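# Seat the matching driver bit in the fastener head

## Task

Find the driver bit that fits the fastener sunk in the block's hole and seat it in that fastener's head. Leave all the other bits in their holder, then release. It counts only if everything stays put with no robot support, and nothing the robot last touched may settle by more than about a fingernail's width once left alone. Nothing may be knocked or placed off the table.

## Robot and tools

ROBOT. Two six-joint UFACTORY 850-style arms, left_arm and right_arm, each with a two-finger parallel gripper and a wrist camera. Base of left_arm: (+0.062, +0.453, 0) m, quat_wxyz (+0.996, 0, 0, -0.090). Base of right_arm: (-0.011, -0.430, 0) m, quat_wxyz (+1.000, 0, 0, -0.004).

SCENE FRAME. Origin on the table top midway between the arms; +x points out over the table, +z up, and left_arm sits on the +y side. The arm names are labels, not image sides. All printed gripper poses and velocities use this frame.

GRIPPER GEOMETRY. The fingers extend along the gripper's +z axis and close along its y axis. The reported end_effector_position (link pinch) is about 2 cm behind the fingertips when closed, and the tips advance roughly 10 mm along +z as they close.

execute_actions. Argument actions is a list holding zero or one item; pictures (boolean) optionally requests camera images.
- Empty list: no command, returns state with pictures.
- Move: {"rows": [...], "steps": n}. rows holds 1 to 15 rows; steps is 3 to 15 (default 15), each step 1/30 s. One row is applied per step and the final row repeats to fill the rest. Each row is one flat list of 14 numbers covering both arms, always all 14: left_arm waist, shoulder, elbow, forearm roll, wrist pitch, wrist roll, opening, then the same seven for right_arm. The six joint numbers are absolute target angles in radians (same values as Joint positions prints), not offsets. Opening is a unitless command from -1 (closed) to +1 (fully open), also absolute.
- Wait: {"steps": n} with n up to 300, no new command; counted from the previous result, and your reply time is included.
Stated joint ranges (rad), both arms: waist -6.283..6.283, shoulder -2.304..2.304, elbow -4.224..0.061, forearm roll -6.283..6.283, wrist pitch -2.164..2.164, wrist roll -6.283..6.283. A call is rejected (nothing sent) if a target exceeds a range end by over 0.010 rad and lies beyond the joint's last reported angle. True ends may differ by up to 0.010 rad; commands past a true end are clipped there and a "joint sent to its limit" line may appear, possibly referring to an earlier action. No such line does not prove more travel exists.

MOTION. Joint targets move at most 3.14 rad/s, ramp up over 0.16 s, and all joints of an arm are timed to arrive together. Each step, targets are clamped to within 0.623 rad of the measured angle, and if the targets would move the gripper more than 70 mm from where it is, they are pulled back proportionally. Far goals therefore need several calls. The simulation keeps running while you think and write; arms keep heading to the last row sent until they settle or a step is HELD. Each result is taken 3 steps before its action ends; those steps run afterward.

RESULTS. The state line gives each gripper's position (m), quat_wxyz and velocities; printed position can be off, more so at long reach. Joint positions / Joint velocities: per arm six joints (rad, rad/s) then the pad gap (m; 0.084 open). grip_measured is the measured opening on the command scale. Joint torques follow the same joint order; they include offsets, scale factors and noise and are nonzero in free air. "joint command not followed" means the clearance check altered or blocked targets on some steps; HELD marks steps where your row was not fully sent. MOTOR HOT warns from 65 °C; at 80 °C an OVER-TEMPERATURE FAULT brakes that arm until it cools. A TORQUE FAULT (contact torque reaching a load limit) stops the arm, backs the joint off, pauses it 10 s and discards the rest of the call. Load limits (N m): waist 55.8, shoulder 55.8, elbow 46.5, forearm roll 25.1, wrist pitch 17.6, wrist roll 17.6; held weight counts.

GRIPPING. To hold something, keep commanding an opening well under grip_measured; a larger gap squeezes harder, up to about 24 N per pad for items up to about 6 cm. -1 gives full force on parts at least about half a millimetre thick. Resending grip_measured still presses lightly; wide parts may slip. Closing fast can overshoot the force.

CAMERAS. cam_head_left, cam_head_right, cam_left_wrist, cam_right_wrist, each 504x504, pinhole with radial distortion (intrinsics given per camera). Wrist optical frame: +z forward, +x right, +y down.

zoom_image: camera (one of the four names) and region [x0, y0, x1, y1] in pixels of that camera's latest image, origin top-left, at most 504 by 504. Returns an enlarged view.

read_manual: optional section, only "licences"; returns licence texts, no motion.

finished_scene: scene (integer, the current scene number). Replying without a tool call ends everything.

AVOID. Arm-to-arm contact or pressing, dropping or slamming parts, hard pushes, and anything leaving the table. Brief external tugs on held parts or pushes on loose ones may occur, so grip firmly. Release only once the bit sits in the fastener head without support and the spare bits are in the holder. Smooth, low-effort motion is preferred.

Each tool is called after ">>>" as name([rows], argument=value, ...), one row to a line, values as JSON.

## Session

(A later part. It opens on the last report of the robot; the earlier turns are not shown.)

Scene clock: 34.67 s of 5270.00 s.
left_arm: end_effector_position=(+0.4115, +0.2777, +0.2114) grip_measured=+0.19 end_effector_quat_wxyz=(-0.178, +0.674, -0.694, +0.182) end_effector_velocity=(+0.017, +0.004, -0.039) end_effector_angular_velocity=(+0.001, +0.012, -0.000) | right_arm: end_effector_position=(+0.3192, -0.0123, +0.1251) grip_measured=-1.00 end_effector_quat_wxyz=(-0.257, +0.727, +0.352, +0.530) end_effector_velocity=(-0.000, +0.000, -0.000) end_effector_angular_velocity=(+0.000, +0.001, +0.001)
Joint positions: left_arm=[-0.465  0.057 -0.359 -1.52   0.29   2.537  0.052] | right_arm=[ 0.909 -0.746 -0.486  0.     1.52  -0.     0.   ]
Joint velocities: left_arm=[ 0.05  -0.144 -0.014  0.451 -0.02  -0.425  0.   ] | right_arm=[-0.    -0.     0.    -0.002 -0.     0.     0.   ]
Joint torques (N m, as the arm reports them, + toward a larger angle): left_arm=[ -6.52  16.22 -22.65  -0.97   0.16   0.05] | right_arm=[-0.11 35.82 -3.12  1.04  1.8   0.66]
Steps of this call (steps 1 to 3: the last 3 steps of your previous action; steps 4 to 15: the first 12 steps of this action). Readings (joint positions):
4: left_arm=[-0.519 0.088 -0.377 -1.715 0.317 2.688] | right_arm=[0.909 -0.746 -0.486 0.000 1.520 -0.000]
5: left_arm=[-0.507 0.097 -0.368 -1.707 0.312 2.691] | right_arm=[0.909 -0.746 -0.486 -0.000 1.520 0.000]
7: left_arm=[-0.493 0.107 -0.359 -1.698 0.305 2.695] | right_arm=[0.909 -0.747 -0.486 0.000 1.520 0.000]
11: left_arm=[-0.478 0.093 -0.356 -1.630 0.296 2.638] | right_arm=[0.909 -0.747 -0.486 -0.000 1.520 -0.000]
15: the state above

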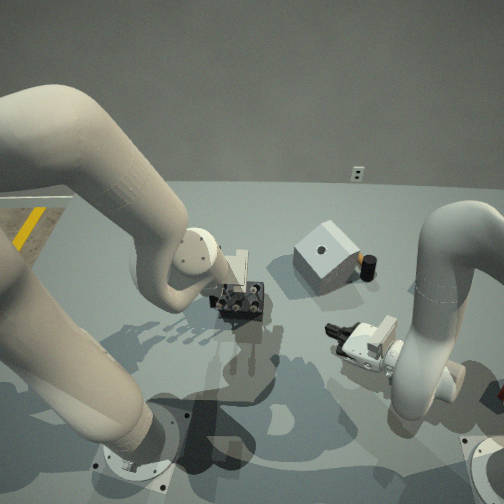

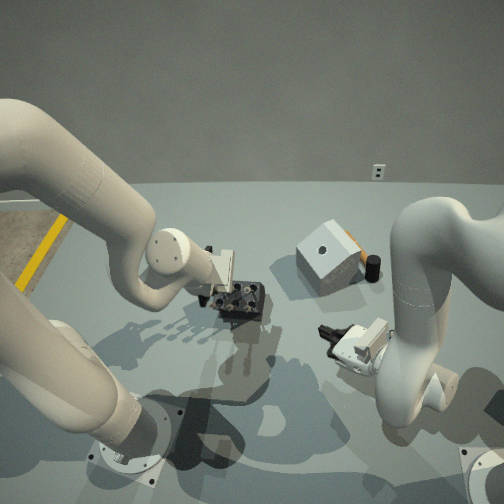

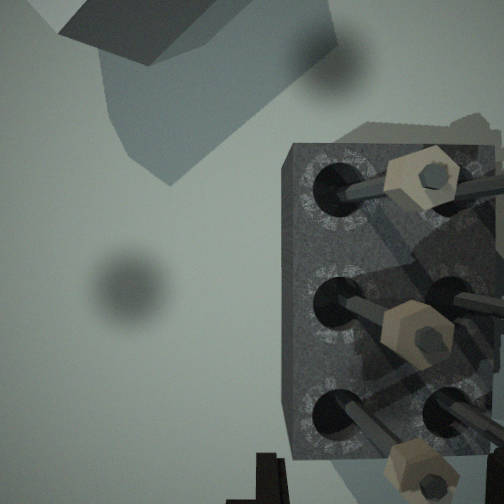

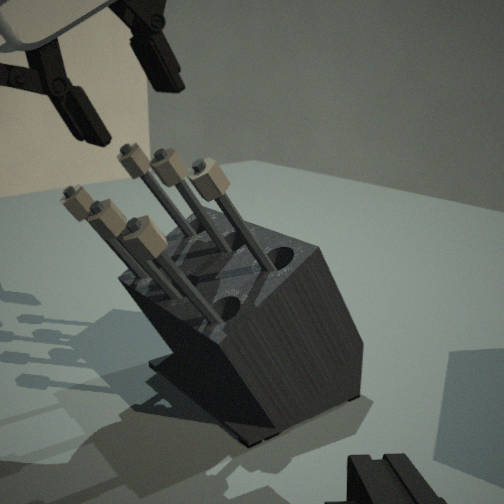

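>>> execute_actions([
  {"rows":[[-0.4597,0.045,-0.36,-1.479,0.2885,2.4975,0.4,0.909,-0.7465,-0.486,0,1.52,0,-1],[-0.455,0.027,-0.363,-1.426,0.288,2.4465,0.4,0.909,-0.7465,-0.486,0,1.52,0,-1],[-0.45,0.0086,-0.3664,-1.3723,0.2886,2.3956,0.4,0.909,-0.7465,-0.486,0,1.52,0,-1],[-0.4453,-0.01,-0.37,-1.318,0.2905,2.344,0.4,0.909,-0.7465,-0.486,0,1.52,0,-1],[-0.4406,-0.028,-0.3735,-1.264,0.293,2.292,0.4,0.909,-0.7465,-0.486,0,1.52,0,-1],[-0.436,-0.0465,-0.3775,-1.21,0.297,2.24,0.4,0.909,-0.7465,-0.486,0,1.52,0,-1],[-0.4315,-0.065,-0.3815,-1.1548,0.3012,2.1871,0.4,0.909,-0.7465,-0.486,0,1.52,0,-1]],"steps":13},
])

>>> execute_actions([
  {"rows":[[-0.4315,-0.065,-0.3815,-1.1548,0.3012,2.1871,0.3,0.909,-0.7465,-0.486,0,1.52,0,-1],[-0.4315,-0.065,-0.3815,-1.1548,0.3012,2.1871,0.2,0.909,-0.7465,-0.486,0,1.52,0,-1],[-0.4315,-0.065,-0.3815,-1.1548,0.3012,2.1871,0.1,0.909,-0.7465,-0.486,0,1.52,0,-1],[-0.4315,-0.065,-0.3815,-1.1548,0.3012,2.1871,0,0.909,-0.7465,-0.486,0,1.52,0,-1],[-0.4315,-0.065,-0.3815,-1.1548,0.3012,2.1871,-0.1,0.909,-0.7465,-0.486,0,1.52,0,-1],[-0.4315,-0.065,-0.3815,-1.1548,0.3012,2.1871,-0.2,0.909,-0.7465,-0.486,0,1.52,0,-1],[-0.4315,-0.065,-0.3815,-1.1548,0.3012,2.1871,-0.3,0.909,-0.7465,-0.486,0,1.52,0,-1],[-0.4315,-0.065,-0.3815,-1.1548,0.3012,2.1871,-0.4,0.909,-0.7465,-0.486,0,1.52,0,-1],[-0.4315,-0.065,-0.3815,-1.1548,0.3012,2.1871,-0.5,0.909,-0.7465,-0.486,0,1.52,0,-1],[-0.4315,-0.065,-0.3815,-1.1548,0.3012,2.1871,-0.6,0.909,-0.7465,-0.486,0,1.52,0,-1],[-0.4315,-0.065,-0.3815,-1.1548,0.3012,2.1871,-0.7,0.909,-0.7465,-0.486,0,1.52,0,-1],[-0.4315,-0.065,-0.3815,-1.1548,0.3012,2.1871,-0.8,0.909,-0.7465,-0.486,0,1.52,0,-1],[-0.4315,-0.065,-0.3815,-1.1548,0.3012,2.1871,-0.9,0.909,-0.7465,-0.486,0,1.52,0,-1]],"steps":15},
])

>>> execute_actions([
  {"rows":[[-0.436,-0.0465,-0.3775,-1.21,0.297,2.24,-0.9,0.909,-0.7465,-0.486,0,1.52,0,-1],[-0.4406,-0.028,-0.3735,-1.264,0.293,2.292,-0.9,0.909,-0.7465,-0.486,0,1.52,0,-1],[-0.4453,-0.01,-0.37,-1.318,0.2905,2.344,-0.9,0.909,-0.7465,-0.486,0,1.52,0,-1],[-0.45,0.0086,-0.3664,-1.3723,0.2886,2.3956,-0.9,0.909,-0.7465,-0.486,0,1.52,0,-1],[-0.455,0.027,-0.363,-1.426,0.288,2.4465,-0.9,0.909,-0.7465,-0.486,0,1.52,0,-1],[-0.4597,0.045,-0.36,-1.479,0.2885,2.4975,-0.9,0.909,-0.7465,-0.486,0,1.52,0,-1],[-0.4647,0.063,-0.3575,-1.532,0.289,2.548,-0.9,0.909,-0.7465,-0.486,0,1.52,0,-1],[-0.4696,0.081,-0.3547,-1.5851,0.2909,2.5991,-0.9,0.909,-0.7465,-0.486,0,1.52,0,-1],[-0.475,0.099,-0.3525,-1.637,0.294,2.649,-0.9,0.909,-0.7465,-0.486,0,1.52,0,-1],[-0.48,0.117,-0.350,-1.689,0.298,2.699,-0.9,0.909,-0.7465,-0.486,0,1.52,0,-1],[-0.485,0.135,-0.348,-1.741,0.3025,2.7485,-0.9,0.909,-0.7465,-0.486,0,1.52,0,-1],[-0.4905,0.1524,-0.3465,-1.7932,0.308,2.7977,-0.9,0.909,-0.7465,-0.486,0,1.52,0,-1],[-0.496,0.17,-0.345,-1.844,0.315,2.846,-0.9,0.909,-0.7465,-0.486,0,1.52,0,-1],[-0.5015,0.1875,-0.344,-1.895,0.3225,2.895,-0.9,0.909,-0.7465,-0.486,0,1.52,0,-1],[-0.509,0.212,-0.3423,-1.966,0.3345,2.9625,-0.9,0.909,-0.7465,-0.486,0,1.52,0,-1]],"steps":15},
])

>>> execute_actions([
  {"steps":14},
], pictures=true)

>>> zoom_image(camera="cam_left_wrist", region=[285,340,375,430])

Scene clock: 35.63 s of 5270.00 s.
left_arm: end_effector_position=(+0.4235, +0.2779, +0.1907) grip_measured=+0.39 end_effector_quat_wxyz=(-0.178, +0.674, -0.694, +0.181) end_effector_velocity=(+0.050, -0.002, -0.092) end_effector_angular_velocity=(+0.007, -0.001, -0.022) | right_arm: end_effector_position=(+0.3192, -0.0123, +0.1251) grip_measured=-1.00 end_effector_quat_wxyz=(-0.257, +0.727, +0.352, +0.530) end_effector_velocity=(-0.000, +0.000, -0.000) end_effector_angular_velocity=(-0.000, +0.000, +0.001)
Joint positions: left_arm=[-0.44  -0.03  -0.374 -1.261  0.295  2.289  0.061] | right_arm=[ 0.909 -0.746 -0.486 -0.     1.52   0.     0.   ]
Joint velocities: left_arm=[ 0.094 -0.38  -0.074  1.095  0.061 -1.028 -0.   ] | right_arm=[-0.    -0.     0.    -0.001 -0.    -0.     0.   ]
Joint torques (N m, as the arm reports them, + toward a larger angle): left_arm=[ -2.46  12.81 -21.74  -1.18   0.37   0.12] | right_arm=[-0.69 35.67 -3.76  0.78  1.74  0.79]
Steps of this call (steps 1 to 3: the last 3 steps of your previous action; steps 4 to 19: the robot went on to your last target; steps 20 to 29: the first 10 steps of this action). Readings (joint positions):
20: left_arm=[-0.460 0.045 -0.360 -1.479 0.289 2.498] | right_arm=[0.909 -0.746 -0.486 0.000 1.520 0.000]
21: left_arm=[-0.460 0.045 -0.360 -1.479 0.288 2.497] | right_arm=[0.909 -0.746 -0.486 -0.000 1.520 -0.000]
23: left_arm=[-0.459 0.041 -0.361 -1.465 0.288 2.483] | right_arm=[0.909 -0.746 -0.486 0.000 1.520 -0.000]
27: left_arm=[-0.448 -0.001 -0.369 -1.342 0.291 2.366] | right_arm=[0.909 -0.746 -0.486 -0.000 1.520 -0.000]
29: the state above

Scene clock: 36.13 s of 5270.00 s.
left_arm: end_effector_position=(+0.4283, +0.2772, +0.1824) grip_measured=-0.63 end_effector_quat_wxyz=(-0.178, +0.674, -0.693, +0.183) end_effector_velocity=(-0.001, +0.000, -0.001) end_effector_angular_velocity=(+0.001, +0.002, -0.001) | right_arm: end_effector_position=(+0.3192, -0.0123, +0.1251) grip_measured=-1.00 end_effector_quat_wxyz=(-0.257, +0.727, +0.352, +0.530) end_effector_velocity=(-0.000, +0.000, -0.000) end_effector_angular_velocity=(+0.000, +0.000, +0.001)
Joint positions: left_arm=[-0.432 -0.065 -0.381 -1.156  0.301  2.188  0.016] | right_arm=[ 0.909 -0.746 -0.486  0.     1.52   0.     0.   ]
Joint velocities: left_arm=[ 0.    -0.002  0.001  0.007 -0.    -0.006 -0.   ] | right_arm=[ 0.    -0.001 -0.001 -0.001  0.     0.     0.   ]
Joint torques (N m, as the arm reports them, + toward a larger angle): left_arm=[ -4.92  11.1  -21.63   3.25   0.58  -0.65] | right_arm=[-0.47 36.87 -3.04  0.82  1.73  0.7 ]
Steps of this call (steps 1 to 3: the last 3 steps of your previous action; steps 4 to 15: the first 12 steps of this action). Readings (joint positions):
4: left_arm=[-0.434 -0.057 -0.380 -1.180 0.300 2.212] | right_arm=[0.909 -0.747 -0.486 0.000 1.520 -0.000]
5: left_arm=[-0.433 -0.059 -0.380 -1.172 0.300 2.204] | right_arm=[0.909 -0.747 -0.486 0.000 1.520 -0.000]
7: left_arm=[-0.432 -0.062 -0.381 -1.164 0.301 2.196] | right_arm=[0.909 -0.747 -0.486 0.000 1.520 -0.000]
11: left_arm=[-0.432 -0.064 -0.381 -1.157 0.301 2.189] | right_arm=[0.909 -0.747 -0.486 -0.000 1.520 -0.000]
15: the state above

Scene clock: 36.63 s of 5270.00 s.
left_arm: end_effector_position=(+0.4116, +0.2780, +0.2131) grip_measured=-0.63 end_effector_quat_wxyz=(-0.179, +0.674, -0.693, +0.183) end_effector_velocity=(-0.065, -0.001, +0.127) end_effector_angular_velocity=(-0.014, -0.025, +0.002) | right_arm: end_effector_position=(+0.3192, -0.0123, +0.1251) grip_measured=-1.00 end_effector_quat_wxyz=(-0.257, +0.727, +0.352, +0.530) end_effector_velocity=(-0.000, +0.000, +0.000) end_effector_angular_velocity=(+0.001, -0.001, -0.000)
Joint positions: left_arm=[-0.465  0.063 -0.358 -1.53   0.292  2.546  0.016] | right_arm=[ 0.909 -0.747 -0.486  0.     1.52  -0.     0.   ]
Joint velocities: left_arm=[-0.143  0.516  0.077 -1.507  0.046  1.438  0.   ] | right_arm=[ 0.     0.     0.     0.001  0.001 -0.     0.   ]
Joint torques (N m, as the arm reports them, + toward a larger angle): left_arm=[ -5.71  13.36 -22.17   2.82   0.61  -0.3 ] | right_arm=[ 0.   35.41 -2.9   0.82  1.65  0.66]
Steps of this call (steps 1 to 3: the last 3 steps of your previous action; steps 4 to 15: the first 12 steps of this action). Readings (joint positions):
4: left_arm=[-0.432 -0.065 -0.381 -1.155 0.301 2.187] | right_arm=[0.909 -0.746 -0.486 0.000 1.520 0.000]
5: left_arm=[-0.432 -0.064 -0.381 -1.158 0.301 2.190] | right_arm=[0.909 -0.746 -0.486 -0.000 1.520 0.000]
7: left_arm=[-0.434 -0.054 -0.379 -1.190 0.299 2.222] | right_arm=[0.909 -0.747 -0.486 0.000 1.520 -0.000]
11: left_arm=[-0.447 -0.003 -0.369 -1.337 0.292 2.361] | right_arm=[0.909 -0.747 -0.486 0.000 1.520 -0.000]
15: the state above

Scene clock: 37.10 s of 5270.00 s.
left_arm: end_effector_position=(+0.3913, +0.2784, +0.2487) grip_measured=-0.63 end_effector_quat_wxyz=(-0.178, +0.674, -0.693, +0.183) end_effector_velocity=(-0.005, -0.000, +0.006) end_effector_angular_velocity=(+0.000, +0.005, -0.004) | right_arm: end_effector_position=(+0.3192, -0.0123, +0.1251) grip_measured=-1.00 end_effector_quat_wxyz=(-0.257, +0.727, +0.352, +0.530) end_effector_velocity=(-0.000, -0.000, -0.000) end_effector_angular_velocity=(-0.001, +0.000, -0.000)
Joint positions: left_arm=[-0.508  0.209 -0.343 -1.957  0.334  2.955  0.016] | right_arm=[ 0.909 -0.747 -0.486 -0.     1.52  -0.     0.   ]
Joint velocities: left_arm=[-0.008  0.027  0.003 -0.08   0.01   0.08  -0.   ] | right_arm=[ 0.    -0.     0.001  0.001  0.    -0.     0.   ]
Joint torques (N m, as the arm reports them, + toward a larger angle): left_arm=[ -4.26   4.9  -25.45   4.45   0.11  -0.16] | right_arm=[-0.68 35.83 -2.69  1.29  1.67  0.67]
Kept back: nothing.
Steps of this call (steps 1 to 3: the last 3 steps of your previous action; steps 4 to 14: the robot went on to your last target). Readings (joint positions):
1: left_arm=[-0.470 0.080 -0.356 -1.580 0.294 2.594] | right_arm=[0.909 -0.747 -0.486 -0.000 1.520 0.000]
2: left_arm=[-0.475 0.097 -0.353 -1.631 0.297 2.643] | right_arm=[0.909 -0.747 -0.486 -0.000 1.520 0.000]
4: left_arm=[-0.485 0.132 -0.349 -1.734 0.306 2.741] | right_arm=[0.909 -0.747 -0.486 0.000 1.520 0.000]
8: left_arm=[-0.502 0.190 -0.344 -1.902 0.326 2.900] | right_arm=[0.909 -0.746 -0.486 0.000 1.520 0.000]
14: the state above

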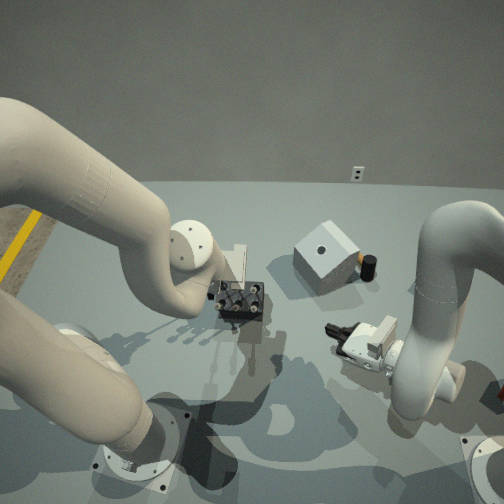

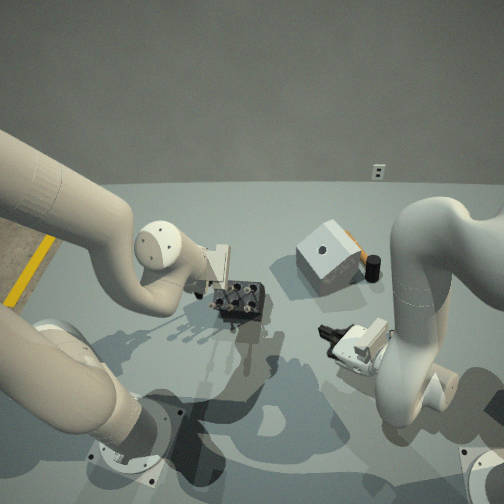

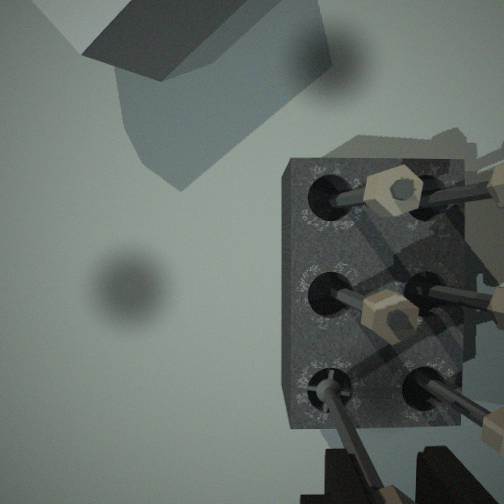

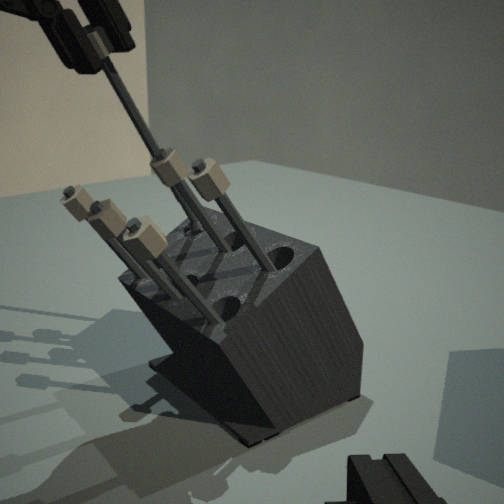

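Region (285, 340, 375, 430) of cam_left_wrist's 504x504 image, scaled by 5.600, with more detail than that image has.

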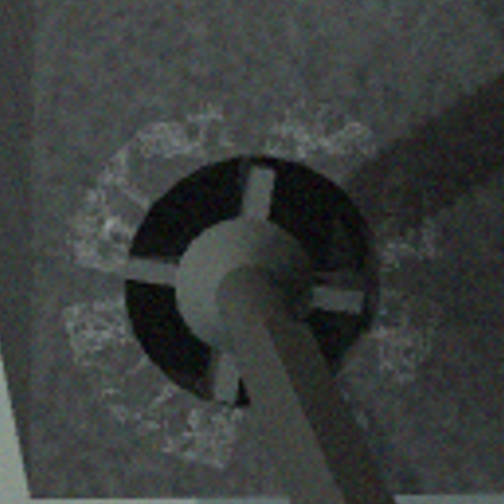

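>>> execute_actions([
  {"rows":[[-0.5015,0.1875,-0.344,-1.895,0.3225,2.895,-0.9,0.909,-0.7465,-0.486,0,1.52,0,-1],[-0.496,0.17,-0.345,-1.844,0.315,2.846,-0.9,0.909,-0.7465,-0.486,0,1.52,0,-1],[-0.4905,0.1524,-0.3465,-1.7932,0.308,2.7977,-0.9,0.909,-0.7465,-0.486,0,1.52,0,-1],[-0.485,0.135,-0.348,-1.741,0.3025,2.7485,-0.9,0.909,-0.7465,-0.486,0,1.52,0,-1],[-0.48,0.117,-0.350,-1.689,0.298,2.699,-0.9,0.909,-0.7465,-0.486,0,1.52,0,-1],[-0.475,0.099,-0.3525,-1.637,0.294,2.649,-0.9,0.909,-0.7465,-0.486,0,1.52,0,-1],[-0.4696,0.081,-0.3547,-1.5851,0.2909,2.5991,-0.9,0.909,-0.7465,-0.486,0,1.52,0,-1],[-0.4647,0.063,-0.3575,-1.532,0.289,2.548,-0.9,0.909,-0.7465,-0.486,0,1.52,0,-1],[-0.4597,0.045,-0.36,-1.479,0.2885,2.4975,-0.9,0.909,-0.7465,-0.486,0,1.52,0,-1],[-0.455,0.027,-0.363,-1.426,0.288,2.4465,-0.9,0.909,-0.7465,-0.486,0,1.52,0,-1],[-0.45,0.0086,-0.3664,-1.3723,0.2886,2.3956,-0.9,0.909,-0.7465,-0.486,0,1.52,0,-1],[-0.4453,-0.01,-0.37,-1.318,0.2905,2.344,-0.9,0.909,-0.7465,-0.486,0,1.52,0,-1],[-0.4406,-0.028,-0.3735,-1.264,0.293,2.292,-0.9,0.909,-0.7465,-0.486,0,1.52,0,-1],[-0.436,-0.0465,-0.3775,-1.21,0.297,2.24,-0.9,0.909,-0.7465,-0.486,0,1.52,0,-1],[-0.4335,-0.057,-0.3798,-1.178,0.2994,2.209,-0.9,0.909,-0.7465,-0.486,0,1.52,0,-1]],"steps":15},
])

>>> execute_actions([
  {"rows":[[-0.4335,-0.057,-0.3798,-1.178,0.2994,2.209,-0.9,0.909,-0.7465,-0.486,0,1.52,0,-1],[-0.4335,-0.057,-0.3798,-1.178,0.2994,2.209,-0.9,0.909,-0.7465,-0.486,0,1.52,0,-1],[-0.4335,-0.057,-0.3798,-1.178,0.2994,2.209,-0.9,0.909,-0.7465,-0.486,0,1.52,0,-1],[-0.4335,-0.057,-0.3798,-1.178,0.2994,2.209,-0.9,0.909,-0.7465,-0.486,0,1.52,0,-1],[-0.4335,-0.057,-0.3798,-1.178,0.2994,2.209,-0.9,0.909,-0.7465,-0.486,0,1.52,0,-1],[-0.4335,-0.057,-0.3798,-1.178,0.2994,2.209,-0.9,0.909,-0.7465,-0.486,0,1.52,0,-1],[-0.4335,-0.057,-0.3798,-1.178,0.2994,2.209,-0.9,0.909,-0.7465,-0.486,0,1.52,0,-1],[-0.4335,-0.057,-0.3798,-1.178,0.2994,2.209,-0.65,0.909,-0.7465,-0.486,0,1.52,0,-1],[-0.4335,-0.057,-0.3798,-1.178,0.2994,2.209,-0.58,0.909,-0.7465,-0.486,0,1.52,0,-1],[-0.4335,-0.057,-0.3798,-1.178,0.2994,2.209,-0.5,0.909,-0.7465,-0.486,0,1.52,0,-1],[-0.4335,-0.057,-0.3798,-1.178,0.2994,2.209,-0.4,0.909,-0.7465,-0.486,0,1.52,0,-1],[-0.4335,-0.057,-0.3798,-1.178,0.2994,2.209,-0.25,0.909,-0.7465,-0.486,0,1.52,0,-1],[-0.4335,-0.057,-0.3798,-1.178,0.2994,2.209,-0.1,0.909,-0.7465,-0.486,0,1.52,0,-1],[-0.4335,-0.057,-0.3798,-1.178,0.2994,2.209,0.1,0.909,-0.7465,-0.486,0,1.52,0,-1],[-0.4335,-0.057,-0.3798,-1.178,0.2994,2.209,0.3,0.909,-0.7465,-0.486,0,1.52,0,-1]],"steps":15},
])

>>> execute_actions([
  {"rows":[[-0.436,-0.0465,-0.3775,-1.21,0.297,2.24,0.3,0.909,-0.7465,-0.486,0,1.52,0,-1],[-0.4406,-0.028,-0.3735,-1.264,0.293,2.292,0.3,0.909,-0.7465,-0.486,0,1.52,0,-1],[-0.4453,-0.01,-0.37,-1.318,0.2905,2.344,0.3,0.909,-0.7465,-0.486,0,1.52,0,-1],[-0.45,0.0086,-0.3664,-1.3723,0.2886,2.3956,0.3,0.909,-0.7465,-0.486,0,1.52,0,-1],[-0.455,0.027,-0.363,-1.426,0.288,2.4465,0.3,0.909,-0.7465,-0.486,0,1.52,0,-1],[-0.4597,0.045,-0.36,-1.479,0.2885,2.4975,0.3,0.909,-0.7465,-0.486,0,1.52,0,-1],[-0.4647,0.063,-0.3575,-1.532,0.289,2.548,0.3,0.909,-0.7465,-0.486,0,1.52,0,-1],[-0.4696,0.081,-0.3547,-1.5851,0.2909,2.5991,0.3,0.909,-0.7465,-0.486,0,1.52,0,-1],[-0.475,0.099,-0.3525,-1.637,0.294,2.649,0.3,0.909,-0.7465,-0.486,0,1.52,0,-1],[-0.48,0.117,-0.350,-1.689,0.298,2.699,0.3,0.909,-0.7465,-0.486,0,1.52,0,-1],[-0.485,0.135,-0.348,-1.741,0.3025,2.7485,0.3,0.909,-0.7465,-0.486,0,1.52,0,-1],[-0.485,0.135,-0.348,-1.741,0.3025,2.7485,0.3,0.909,-0.7465,-0.486,0,1.52,0,-1],[-0.506,0.14,-0.327,-1.71,0.31,2.69,0.2,0.909,-0.7465,-0.486,0,1.52,0,-1],[-0.528,0.146,-0.305,-1.68,0.318,2.64,0.1,0.909,-0.7465,-0.486,0,1.52,0,-1],[-0.55,0.15,-0.284,-1.65,0.326,2.585,0.0,0.909,-0.7465,-0.486,0,1.52,0,-1]],"steps":15},
])

>>> execute_actions([
  {"rows":[[-0.572,0.15,-0.262,-1.6,0.335,2.51,-0.1,0.909,-0.7465,-0.486,0,1.52,0,-1],[-0.593,0.144,-0.242,-1.534,0.342,2.428,-0.2,0.909,-0.7465,-0.486,0,1.52,0,-1],[-0.593,0.144,-0.242,-1.534,0.342,2.428,-0.2,0.909,-0.7465,-0.486,0,1.52,0,-1],[-0.593,0.144,-0.242,-1.534,0.342,2.428,-0.2,0.909,-0.7465,-0.486,0,1.52,0,-1],[-0.586,0.123,-0.2445,-1.479,0.34,2.376,-0.2,0.909,-0.7465,-0.486,0,1.52,0,-1],[-0.5793,0.1026,-0.2468,-1.4244,0.3383,2.3247,-0.2,0.909,-0.7465,-0.486,0,1.52,0,-1]],"steps":15},
], pictures=true)

Scene clock: 38.77 s of 5270.00 s.
left_arm: end_effector_position=(+0.4093, +0.2782, +0.2177) grip_measured=-0.63 end_effector_quat_wxyz=(-0.179, +0.674, -0.693, +0.183) end_effector_velocity=(+0.068, +0.001, -0.125) end_effector_angular_velocity=(+0.017, +0.015, +0.001) | right_arm: end_effector_position=(+0.3192, -0.0123, +0.1251) grip_measured=-1.00 end_effector_quat_wxyz=(-0.257, +0.727, +0.352, +0.530) end_effector_velocity=(-0.000, +0.000, -0.000) end_effector_angular_velocity=(-0.001, +0.001, +0.001)
Joint positions: left_arm=[-0.47   0.081 -0.355 -1.586  0.295  2.6    0.016] | right_arm=[ 0.909 -0.746 -0.486  0.     1.52   0.     0.   ]
Joint velocities: left_arm=[ 0.145 -0.516 -0.074  1.51  -0.063 -1.44  -0.   ] | right_arm=[ 0.001 -0.001  0.    -0.    -0.     0.     0.   ]
Joint torques (N m, as the arm reports them, + toward a larger angle): left_arm=[ -1.51   7.76 -22.93   2.89   0.64   0.11] | right_arm=[-1.26 35.26 -2.99  0.83  1.68  0.69]
Steps of this call (steps 1 to 30: the robot went on to your last target; steps 31 to 38: nothing new was sent; steps 39 to 50: the first 12 steps of this action). Readings (joint positions):
39: left_arm=[-0.509 0.212 -0.342 -1.966 0.334 2.962] | right_arm=[0.909 -0.747 -0.486 0.000 1.520 0.000]
40: left_arm=[-0.509 0.211 -0.342 -1.963 0.334 2.959] | right_arm=[0.909 -0.747 -0.486 0.000 1.520 0.000]
42: left_arm=[-0.505 0.200 -0.343 -1.929 0.328 2.926] | right_arm=[0.909 -0.747 -0.486 -0.000 1.520 -0.000]
46: left_arm=[-0.489 0.148 -0.347 -1.778 0.309 2.784] | right_arm=[0.909 -0.746 -0.486 0.000 1.520 0.000]
50: the state above

Scene clock: 39.27 s of 5270.00 s.
left_arm: end_effector_position=(+0.4271, +0.2774, +0.1848) grip_measured=-0.43 end_effector_quat_wxyz=(-0.178, +0.674, -0.693, +0.183) end_effector_velocity=(+0.002, -0.001, -0.004) end_effector_angular_velocity=(-0.003, +0.001, -0.001) | right_arm: end_effector_position=(+0.3192, -0.0123, +0.1251) grip_measured=-1.00 end_effector_quat_wxyz=(-0.257, +0.727, +0.352, +0.530) end_effector_velocity=(+0.000, +0.001, +0.001) end_effector_angular_velocity=(+0.001, -0.000, +0.001)
Joint positions: left_arm=[-0.434 -0.055 -0.38  -1.183  0.299  2.214  0.025] | right_arm=[ 0.909 -0.746 -0.486  0.     1.52   0.     0.   ]
Joint velocities: left_arm=[ 0.005 -0.016 -0.004  0.048  0.001 -0.045  0.169] | right_arm=[ 0.     0.001 -0.001 -0.001 -0.     0.     0.   ]
Joint torques (N m, as the arm reports them, + toward a larger angle): left_arm=[ -6.81  15.68 -19.23   4.02   0.42   0.1 ] | right_arm=[-0.36 35.74 -3.51  0.67  1.66  0.74]
Steps of this call (steps 1 to 3: the last 3 steps of your previous action; steps 4 to 15: the first 12 steps of this action). Readings (joint positions):
4: left_arm=[-0.451 0.011 -0.367 -1.379 0.292 2.403] | right_arm=[0.909 -0.746 -0.486 -0.000 1.520 0.000]
5: left_arm=[-0.447 -0.006 -0.370 -1.330 0.293 2.355] | right_arm=[0.909 -0.746 -0.486 0.000 1.520 0.000]
7: left_arm=[-0.440 -0.032 -0.375 -1.253 0.296 2.283] | right_arm=[0.909 -0.747 -0.486 -0.000 1.520 -0.000]
11: left_arm=[-0.435 -0.051 -0.379 -1.197 0.299 2.227] | right_arm=[0.909 -0.746 -0.486 0.000 1.520 0.000]
15: the state above

Scene clock: 39.77 s of 5270.00 s.
left_arm: end_effector_position=(+0.4115, +0.2780, +0.2133) grip_measured=+0.29 end_effector_quat_wxyz=(-0.179, +0.674, -0.693, +0.183) end_effector_velocity=(-0.064, -0.001, +0.126) end_effector_angular_velocity=(-0.013, -0.027, +0.002) | right_arm: end_effector_position=(+0.3192, -0.0123, +0.1251) grip_measured=-1.00 end_effector_quat_wxyz=(-0.257, +0.727, +0.352, +0.530) end_effector_velocity=(+0.000, -0.000, -0.000) end_effector_angular_velocity=(-0.001, +0.001, -0.001)
Joint positions: left_arm=[-0.465  0.063 -0.358 -1.532  0.292  2.548  0.056] | right_arm=[ 0.909 -0.746 -0.486 -0.     1.52  -0.     0.   ]
Joint velocities: left_arm=[-0.142  0.51   0.076 -1.485  0.048  1.416  0.   ] | right_arm=[-0.    -0.001 -0.     0.    -0.    -0.     0.   ]
Joint torques (N m, as the arm reports them, + toward a larger angle): left_arm=[ -6.11   8.85 -19.89   2.81   0.19   0.04] | right_arm=[-0.98 35.96 -3.01  1.1   1.64  0.76]
Steps of this call (steps 1 to 3: the last 3 steps of your previous action; steps 4 to 15: the first 12 steps of this action). Readings (joint positions):
4: left_arm=[-0.434 -0.056 -0.380 -1.180 0.299 2.210] | right_arm=[0.909 -0.747 -0.486 -0.000 1.520 0.000]
5: left_arm=[-0.434 -0.056 -0.380 -1.182 0.299 2.213] | right_arm=[0.909 -0.746 -0.486 -0.000 1.520 -0.000]
7: left_arm=[-0.436 -0.047 -0.378 -1.208 0.297 2.239] | right_arm=[0.909 -0.746 -0.486 0.000 1.520 -0.000]
11: left_arm=[-0.448 -0.001 -0.369 -1.343 0.291 2.368] | right_arm=[0.909 -0.746 -0.486 0.000 1.520 -0.000]
15: the state above

Scene clock: 40.27 s of 5270.00 s.
left_arm: end_effector_position=(+0.3624, +0.2795, +0.1929) grip_measured=-0.22 end_effector_quat_wxyz=(-0.178, +0.673, -0.694, +0.183) end_effector_velocity=(-0.006, -0.000, -0.027) end_effector_angular_velocity=(-0.019, +0.001, +0.017) | right_arm: end_effector_position=(+0.3192, -0.0123, +0.1251) grip_measured=-1.00 end_effector_quat_wxyz=(-0.257, +0.727, +0.352, +0.530) end_effector_velocity=(+0.000, -0.000, +0.000) end_effector_angular_velocity=(-0.000, -0.000, -0.000)
Joint positions: left_arm=[-0.578  0.109 -0.25  -1.452  0.337  2.358  0.035] | right_arm=[ 0.909 -0.746 -0.486  0.     1.52  -0.     0.   ]
Joint velocities: left_arm=[-0.012 -0.08   0.025  0.299  0.011 -0.352 -0.   ] | right_arm=[-0. -0.  0.  0.  0. -0.  0.]
Joint torques (N m, as the arm reports them, + toward a larger angle): left_arm=[ -6.44  12.77 -20.99   1.32   0.25   0.28] | right_arm=[-1.68 35.42 -2.91  0.98  1.8   0.78]
Steps of this call (steps 1 to 3: the last 3 steps of your previous action; steps 4 to 15: the first 12 steps of this action). Readings (joint positions):
4: left_arm=[-0.492 0.120 -0.339 -1.677 0.304 2.682] | right_arm=[0.909 -0.747 -0.486 0.000 1.520 -0.000]
5: left_arm=[-0.503 0.128 -0.329 -1.685 0.309 2.682] | right_arm=[0.909 -0.747 -0.486 -0.000 1.520 0.000]
7: left_arm=[-0.531 0.137 -0.302 -1.663 0.319 2.630] | right_arm=[0.909 -0.747 -0.486 0.000 1.520 -0.000]
11: left_arm=[-0.573 0.134 -0.259 -1.541 0.334 2.458] | right_arm=[0.909 -0.747 -0.486 0.000 1.520 -0.000]
15: the state above

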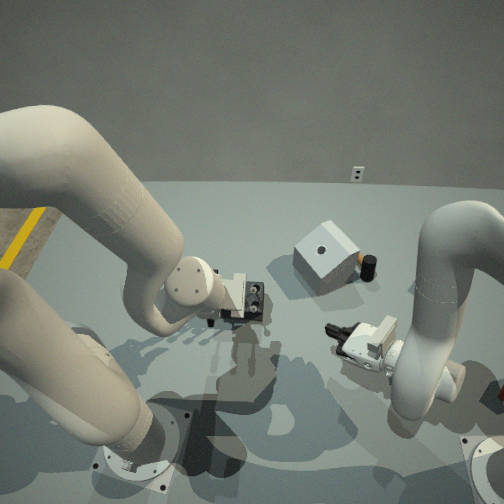

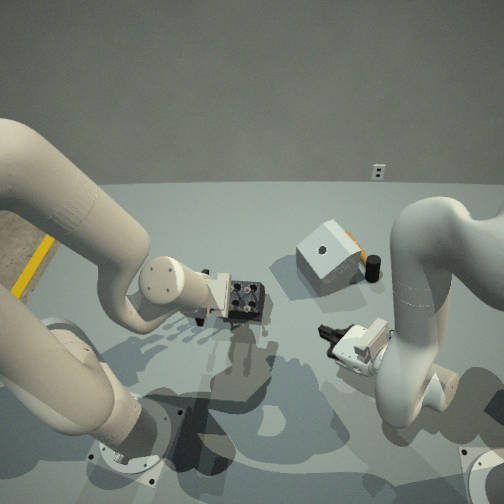

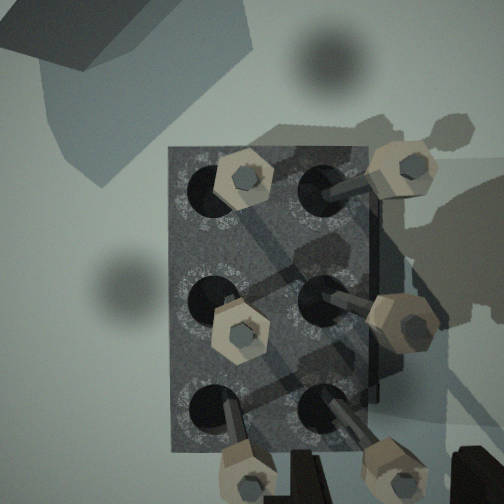

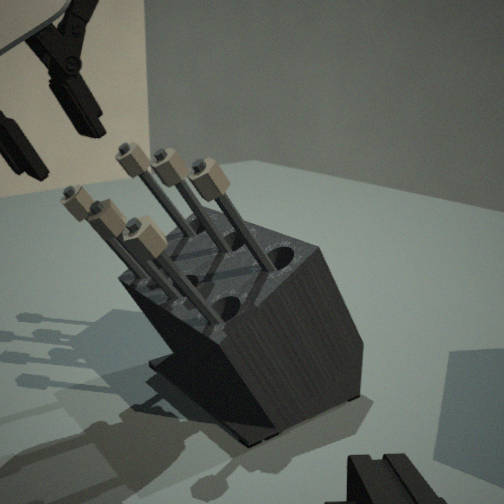

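>>> execute_actions([
  {"rows":[[-0.585,0.1036,-0.2408,-1.416,0.341,2.3107,-0.2,0.909,-0.7465,-0.486,0,1.52,0,-1],[-0.5785,0.0828,-0.2437,-1.364,0.342,2.261,-0.2,0.909,-0.7465,-0.486,0,1.52,0,-1],[-0.572,0.062,-0.247,-1.312,0.344,2.212,-0.2,0.909,-0.7465,-0.486,0,1.52,0,-1],[-0.5655,0.041,-0.2505,-1.26,0.3468,2.163,-0.2,0.909,-0.7465,-0.486,0,1.52,0,-1],[-0.5591,0.02,-0.2542,-1.2077,0.35,2.114,-0.2,0.909,-0.7465,-0.486,0,1.52,0,-1],[-0.553,-0.001,-0.2582,-1.157,0.3555,2.066,-0.2,0.909,-0.7465,-0.486,0,1.52,0,-1],[-0.547,-0.022,-0.2625,-1.107,0.3615,2.019,-0.2,0.909,-0.7465,-0.486,0,1.52,0,-1],[-0.541,-0.0435,-0.267,-1.056,0.3685,1.972,-0.2,0.909,-0.7465,-0.486,0,1.52,0,-1],[-0.5349,-0.065,-0.2715,-1.0064,0.3766,1.925,-0.2,0.909,-0.7465,-0.486,0,1.52,0,-1]],"steps":15},
])

>>> execute_actions([
  {"steps":7},
], pictures=true)

Scene clock: 40.97 s of 5270.00 s.
left_arm: end_effector_position=(+0.3736, +0.2800, +0.1635) grip_measured=-0.22 end_effector_quat_wxyz=(-0.179, +0.674, -0.694, +0.182) end_effector_velocity=(+0.051, -0.004, -0.100) end_effector_angular_velocity=(-0.006, +0.004, -0.021) | right_arm: end_effector_position=(+0.3192, -0.0123, +0.1251) grip_measured=-1.00 end_effector_quat_wxyz=(-0.257, +0.727, +0.352, +0.530) end_effector_velocity=(-0.000, -0.000, -0.000) end_effector_angular_velocity=(-0.001, +0.000, +0.000)
Joint positions: left_arm=[-0.547 -0.021 -0.263 -1.112  0.364  2.025  0.035] | right_arm=[ 0.909 -0.747 -0.486  0.     1.52  -0.     0.   ]
Joint velocities: left_arm=[ 0.135 -0.473 -0.089  1.108  0.132 -1.026 -0.   ] | right_arm=[-0.     0.     0.001 -0.    -0.001 -0.     0.   ]
Joint torques (N m, as the arm reports them, + toward a larger angle): left_arm=[ -5.14  20.06 -18.67  -2.37   0.11  -0.07] | right_arm=[-1.45 35.44 -2.9   1.2   1.68  0.82]
Steps of this call (steps 1 to 3: the last 3 steps of your previous action; steps 4 to 9: the robot went on to your last target; steps 10 to 21: the first 12 steps of this action). Readings (joint positions):
10: left_arm=[-0.579 0.103 -0.247 -1.426 0.338 2.326] | right_arm=[0.909 -0.747 -0.486 0.000 1.520 0.000]
11: left_arm=[-0.580 0.103 -0.246 -1.424 0.339 2.324] | right_arm=[0.909 -0.746 -0.486 -0.000 1.520 -0.000]
13: left_arm=[-0.580 0.098 -0.245 -1.406 0.340 2.303] | right_arm=[0.909 -0.747 -0.486 -0.000 1.520 0.000]
17: left_arm=[-0.568 0.050 -0.250 -1.283 0.347 2.186] | right_arm=[0.909 -0.747 -0.486 0.000 1.520 -0.000]
21: the state above

Scene clock: 41.20 s of 5270.00 s.
left_arm: end_effector_position=(+0.3780, +0.2791, +0.1552) grip_measured=-0.22 end_effector_quat_wxyz=(-0.177, +0.674, -0.693, +0.184) end_effector_velocity=(+0.004, -0.001, -0.008) end_effector_angular_velocity=(-0.007, +0.001, +0.003) | right_arm: end_effector_position=(+0.3192, -0.0123, +0.1251) grip_measured=-1.00 end_effector_quat_wxyz=(-0.257, +0.727, +0.352, +0.530) end_effector_velocity=(-0.000, -0.000, +0.000) end_effector_angular_velocity=(-0.000, -0.000, -0.000)
Joint positions: left_arm=[-0.536 -0.061 -0.271 -1.016  0.376  1.934  0.035] | right_arm=[ 0.909 -0.747 -0.486 -0.     1.52  -0.     0.   ]
Joint velocities: left_arm=[ 0.011 -0.035 -0.006  0.088  0.011 -0.088  0.   ] | right_arm=[ 0.  0.  0.  0.  0. -0.  0.]
Joint torques (N m, as the arm reports them, + toward a larger angle): left_arm=[ -4.82  13.12 -17.93   2.86   0.38   0.22] | right_arm=[-0.5  35.26 -2.69  0.72  1.7   0.67]
Kept back: nothing.
Steps of this call (steps 1 to 3: the last 3 steps of your previous action; steps 4 to 7: the robot went on to your last target). Readings (joint positions):
1: left_arm=[-0.544 -0.035 -0.266 -1.080 0.368 1.996] | right_arm=[0.909 -0.746 -0.486 0.000 1.520 -0.000]
2: left_arm=[-0.541 -0.045 -0.267 -1.057 0.370 1.974] | right_arm=[0.909 -0.746 -0.486 -0.000 1.520 -0.000]
4: left_arm=[-0.538 -0.055 -0.269 -1.031 0.374 1.949] | right_arm=[0.909 -0.747 -0.486 -0.000 1.520 0.000]
7: the state above

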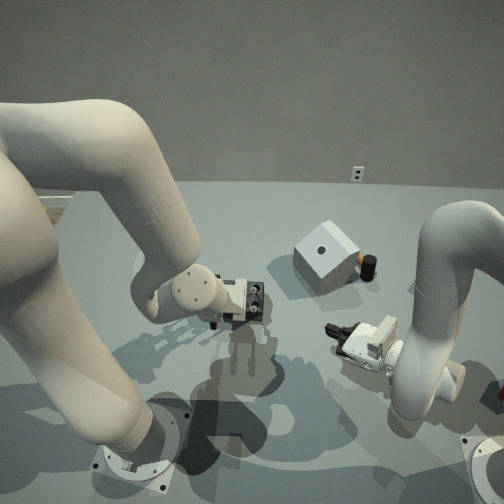

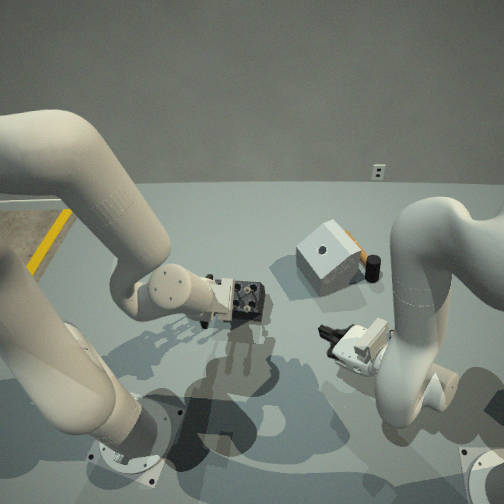

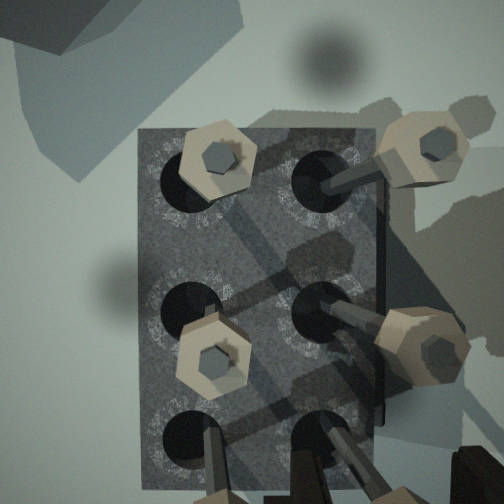

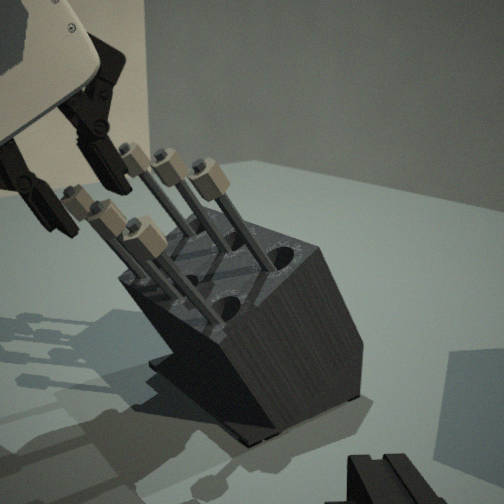

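>>> execute_actions([
  {"rows":[[-0.5349,-0.065,-0.2715,-1.0064,0.3766,1.925,-0.3,0.909,-0.7465,-0.486,0,1.52,0,-1],[-0.5349,-0.065,-0.2715,-1.0064,0.3766,1.925,-0.4,0.909,-0.7465,-0.486,0,1.52,0,-1],[-0.5305,-0.065,-0.2762,-1.0127,0.3734,1.936,-0.48,0.909,-0.7465,-0.486,0,1.52,0,-1],[-0.526,-0.065,-0.281,-1.019,0.3702,1.947,-0.48,0.909,-0.7465,-0.486,0,1.52,0,-1],[-0.522,-0.065,-0.2855,-1.025,0.367,1.958,-0.48,0.909,-0.7465,-0.486,0,1.52,0,-1],[-0.5175,-0.065,-0.29,-1.0315,0.364,1.969,-0.48,0.909,-0.7465,-0.486,0,1.52,0,-1],[-0.5131,-0.0651,-0.2948,-1.0378,0.3607,1.9804,-0.48,0.909,-0.7465,-0.486,0,1.52,0,-1]],"steps":13},
])

>>> execute_actions([
  {"rows":[[-0.5131,-0.0651,-0.2948,-1.0378,0.3607,1.9804,-0.55,0.909,-0.7465,-0.486,0,1.52,0,-1],[-0.5131,-0.0651,-0.2948,-1.0378,0.3607,1.9804,-0.62,0.909,-0.7465,-0.486,0,1.52,0,-1],[-0.5131,-0.0651,-0.2948,-1.0378,0.3607,1.9804,-0.7,0.909,-0.7465,-0.486,0,1.52,0,-1],[-0.5131,-0.0651,-0.2948,-1.0378,0.3607,1.9804,-0.8,0.909,-0.7465,-0.486,0,1.52,0,-1],[-0.5131,-0.0651,-0.2948,-1.0378,0.3607,1.9804,-0.9,0.909,-0.7465,-0.486,0,1.52,0,-1]],"steps":7},
])

>>> execute_actions([
  {"rows":[[-0.5188,-0.0445,-0.2903,-1.088,0.3535,2.028,-0.9,0.909,-0.7465,-0.486,0,1.52,0,-1],[-0.5245,-0.024,-0.286,-1.138,0.347,2.075,-0.9,0.909,-0.7465,-0.486,0,1.52,0,-1],[-0.5304,-0.003,-0.282,-1.189,0.3415,2.123,-0.9,0.909,-0.7465,-0.486,0,1.52,0,-1],[-0.5363,0.0174,-0.2779,-1.2408,0.337,2.1719,-0.9,0.909,-0.7465,-0.486,0,1.52,0,-1],[-0.5423,0.038,-0.2744,-1.293,0.334,2.221,-0.9,0.909,-0.7465,-0.486,0,1.52,0,-1],[-0.5484,0.058,-0.271,-1.345,0.332,2.27,-0.9,0.909,-0.7465,-0.486,0,1.52,0,-1],[-0.5547,0.0787,-0.268,-1.398,0.3305,2.32,-0.9,0.909,-0.7465,-0.486,0,1.52,0,-1],[-0.561,0.099,-0.2648,-1.4512,0.3304,2.3704,-0.9,0.909,-0.7465,-0.486,0,1.52,0,-1],[-0.5675,0.119,-0.262,-1.505,0.3315,2.421,-0.9,0.909,-0.7465,-0.486,0,1.52,0,-1],[-0.574,0.1394,-0.26,-1.559,0.3335,2.472,-0.9,0.909,-0.7465,-0.486,0,1.52,0,-1],[-0.5806,0.1595,-0.2575,-1.614,0.337,2.524,-0.9,0.909,-0.7465,-0.486,0,1.52,0,-1],[-0.5873,0.1796,-0.2555,-1.6689,0.341,2.5759,-0.9,0.909,-0.7465,-0.486,0,1.52,0,-1],[-0.594,0.1996,-0.254,-1.7245,0.3465,2.6285,-0.9,0.909,-0.7465,-0.486,0,1.52,0,-1],[-0.601,0.2195,-0.2523,-1.7805,0.353,2.681,-0.9,0.909,-0.7465,-0.486,0,1.52,0,-1],[-0.611,0.2473,-0.2506,-1.86,0.364,2.756,-0.9,0.909,-0.7465,-0.486,0,1.52,0,-1]],"steps":15},
])

>>> execute_actions([
  {"steps":14},
], pictures=true)

>>> zoom_image(camera="cam_left_wrist", region=[285,340,375,430])

Scene clock: 42.07 s of 5270.00 s.
left_arm: end_effector_position=(+0.3861, +0.2784, +0.1584) grip_measured=-0.50 end_effector_quat_wxyz=(-0.177, +0.674, -0.693, +0.183) end_effector_velocity=(+0.032, -0.003, +0.017) end_effector_angular_velocity=(+0.004, -0.002, +0.005) | right_arm: end_effector_position=(+0.3192, -0.0123, +0.1251) grip_measured=-1.00 end_effector_quat_wxyz=(-0.257, +0.727, +0.352, +0.530) end_effector_velocity=(+0.000, -0.000, -0.000) end_effector_angular_velocity=(-0.001, +0.000, -0.001)
Joint positions: left_arm=[-0.519 -0.065 -0.289 -1.029  0.365  1.965  0.022] | right_arm=[ 0.909 -0.747 -0.486 -0.     1.52   0.     0.   ]
Joint velocities: left_arm=[ 0.063  0.    -0.07  -0.092 -0.044  0.16   0.   ] | right_arm=[-0.     0.     0.001  0.001 -0.     0.     0.   ]
Joint torques (N m, as the arm reports them, + toward a larger angle): left_arm=[ -4.66  12.93 -15.91   4.22   0.22  -0.39] | right_arm=[-1.   35.43 -3.05  1.04  1.75  0.79]
Steps of this call (steps 1 to 16: the robot went on to your last target; steps 17 to 26: the first 10 steps of this action). Readings (joint positions):
17: left_arm=[-0.535 -0.065 -0.271 -1.006 0.377 1.925] | right_arm=[0.909 -0.747 -0.486 0.000 1.520 0.000]
18: left_arm=[-0.535 -0.065 -0.271 -1.006 0.377 1.925] | right_arm=[0.909 -0.747 -0.486 0.000 1.520 0.000]
20: left_arm=[-0.534 -0.065 -0.272 -1.007 0.376 1.927] | right_arm=[0.909 -0.747 -0.486 0.000 1.520 0.000]
24: left_arm=[-0.525 -0.065 -0.282 -1.021 0.369 1.951] | right_arm=[0.909 -0.746 -0.486 0.000 1.520 0.000]
26: the state above

Scene clock: 42.30 s of 5270.00 s.
left_arm: end_effector_position=(+0.3884, +0.2783, +0.1596) grip_measured=-0.63 end_effector_quat_wxyz=(-0.177, +0.674, -0.693, +0.183) end_effector_velocity=(+0.001, -0.001, +0.001) end_effector_angular_velocity=(-0.002, +0.005, -0.002) | right_arm: end_effector_position=(+0.3192, -0.0123, +0.1251) grip_measured=-1.00 end_effector_quat_wxyz=(-0.257, +0.727, +0.352, +0.530) end_effector_velocity=(+0.000, -0.000, -0.001) end_effector_angular_velocity=(-0.001, +0.000, -0.000)
Joint positions: left_arm=[-0.514 -0.065 -0.294 -1.037  0.361  1.979  0.016] | right_arm=[ 0.909 -0.746 -0.486  0.     1.52   0.     0.   ]
Joint velocities: left_arm=[ 0.004 -0.    -0.005 -0.007 -0.009  0.012 -0.   ] | right_arm=[-0.    -0.002 -0.     0.     0.    -0.     0.   ]
Joint torques (N m, as the arm reports them, + toward a larger angle): left_arm=[ -4.05  12.2  -18.74   4.37   0.37  -0.03] | right_arm=[-1.12 37.03 -2.92  0.85  1.79  0.67]
Steps of this call (steps 1 to 3: the last 3 steps of your previous action; steps 4 to 7: the first 4 steps of this action). Readings (joint positions):
4: left_arm=[-0.514 -0.065 -0.293 -1.036 0.362 1.977] | right_arm=[0.909 -0.747 -0.486 0.000 1.520 -0.000]
5: left_arm=[-0.514 -0.065 -0.294 -1.036 0.361 1.978] | right_arm=[0.909 -0.746 -0.486 -0.000 1.520 0.000]
7: the state above

Scene clock: 42.80 s of 5270.00 s.
left_arm: end_effector_position=(+0.3721, +0.2791, +0.1907) grip_measured=-0.63 end_effector_quat_wxyz=(-0.179, +0.674, -0.693, +0.182) end_effector_velocity=(-0.065, -0.004, +0.125) end_effector_angular_velocity=(-0.022, -0.020, -0.003) | right_arm: end_effector_position=(+0.3192, -0.0123, +0.1251) grip_measured=-1.00 end_effector_quat_wxyz=(-0.257, +0.727, +0.352, +0.530) end_effector_velocity=(-0.000, -0.000, -0.000) end_effector_angular_velocity=(-0.001, +0.000, -0.000)
Joint positions: left_arm=[-0.555  0.078 -0.269 -1.399  0.334  2.321  0.016] | right_arm=[ 0.909 -0.746 -0.486 -0.     1.52  -0.     0.   ]
Joint velocities: left_arm=[-0.181  0.574  0.085 -1.504 -0.022  1.414  0.   ] | right_arm=[ 0.    -0.     0.     0.001 -0.     0.     0.   ]
Joint torques (N m, as the arm reports them, + toward a larger angle): left_arm=[ -5.72  11.54 -21.7    1.96   1.04   0.03] | right_arm=[-1.   35.81 -3.34  1.02  1.68  0.76]
Steps of this call (steps 1 to 3: the last 3 steps of your previous action; steps 4 to 15: the first 12 steps of this action). Readings (joint positions):
4: left_arm=[-0.513 -0.065 -0.295 -1.038 0.361 1.980] | right_arm=[0.909 -0.746 -0.486 0.000 1.520 0.000]
5: left_arm=[-0.514 -0.064 -0.294 -1.040 0.360 1.983] | right_arm=[0.909 -0.746 -0.486 0.000 1.520 -0.000]
7: left_arm=[-0.517 -0.052 -0.292 -1.071 0.356 2.013] | right_arm=[0.909 -0.747 -0.486 0.000 1.520 -0.000]
11: left_arm=[-0.533 0.005 -0.281 -1.211 0.342 2.143] | right_arm=[0.909 -0.747 -0.486 -0.000 1.520 0.000]
15: the state above

Scene clock: 43.27 s of 5270.00 s.
left_arm: end_effector_position=(+0.3518, +0.2794, +0.2262) grip_measured=-0.63 end_effector_quat_wxyz=(-0.179, +0.674, -0.693, +0.183) end_effector_velocity=(-0.005, +0.001, +0.006) end_effector_angular_velocity=(+0.003, +0.004, -0.003) | right_arm: end_effector_position=(+0.3192, -0.0123, +0.1251) grip_measured=-1.00 end_effector_quat_wxyz=(-0.257, +0.727, +0.352, +0.530) end_effector_velocity=(-0.000, +0.000, -0.000) end_effector_angular_velocity=(-0.000, +0.000, +0.001)
Joint positions: left_arm=[-0.61   0.244 -0.251 -1.851  0.364  2.747  0.016] | right_arm=[ 0.909 -0.746 -0.486  0.     1.52   0.     0.   ]
Joint velocities: left_arm=[-0.011  0.03   0.002 -0.088  0.011  0.087 -0.   ] | right_arm=[-0.    -0.    -0.    -0.001 -0.001 -0.     0.   ]
Joint torques (N m, as the arm reports them, + toward a larger angle): left_arm=[ -3.     8.74 -23.3    3.54  -0.13  -0.27] | right_arm=[-1.39 35.88 -3.71  0.9   1.72  0.68]
Kept back: nothing.
Steps of this call (steps 1 to 3: the last 3 steps of your previous action; steps 4 to 14: the robot went on to your last target). Readings (joint positions):
1: left_arm=[-0.561 0.098 -0.266 -1.450 0.334 2.369] | right_arm=[0.909 -0.747 -0.486 -0.000 1.520 -0.000]
2: left_arm=[-0.567 0.117 -0.263 -1.502 0.335 2.418] | right_arm=[0.909 -0.747 -0.486 0.000 1.520 -0.000]
4: left_arm=[-0.580 0.156 -0.259 -1.608 0.340 2.518] | right_arm=[0.909 -0.746 -0.486 0.000 1.520 -0.000]
8: left_arm=[-0.602 0.222 -0.253 -1.788 0.356 2.687] | right_arm=[0.909 -0.746 -0.486 -0.000 1.520 -0.000]
14: the state above

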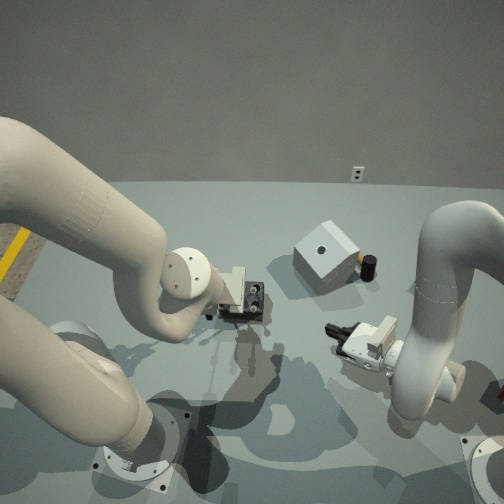

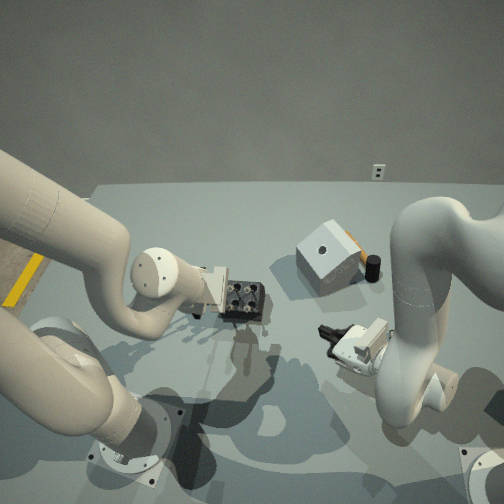

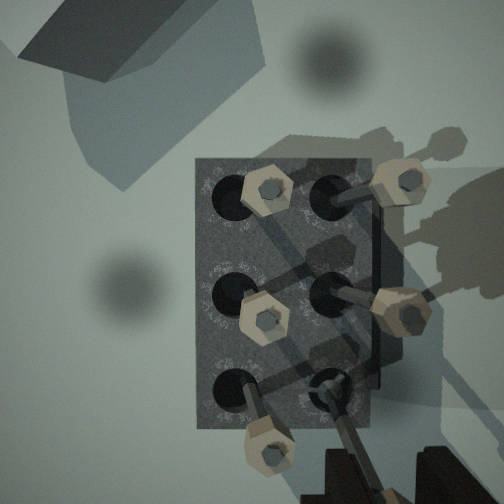

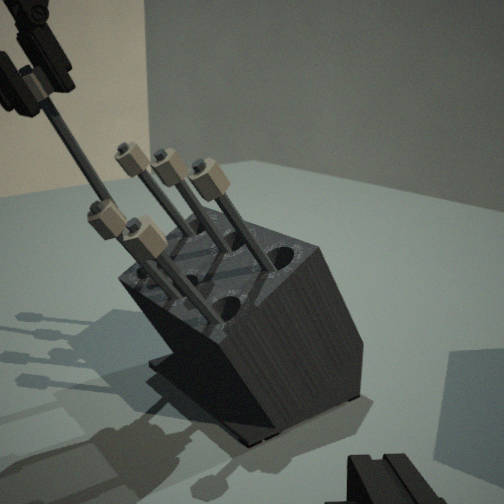

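Region (285, 340, 375, 430) of cam_left_wrist's 504x504 image, scaled by 5.600, with more detail than that image has.

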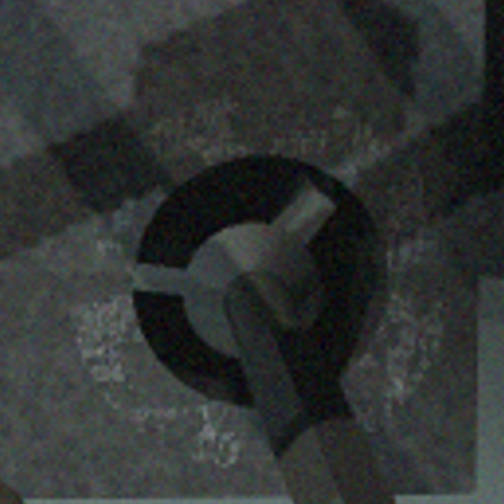

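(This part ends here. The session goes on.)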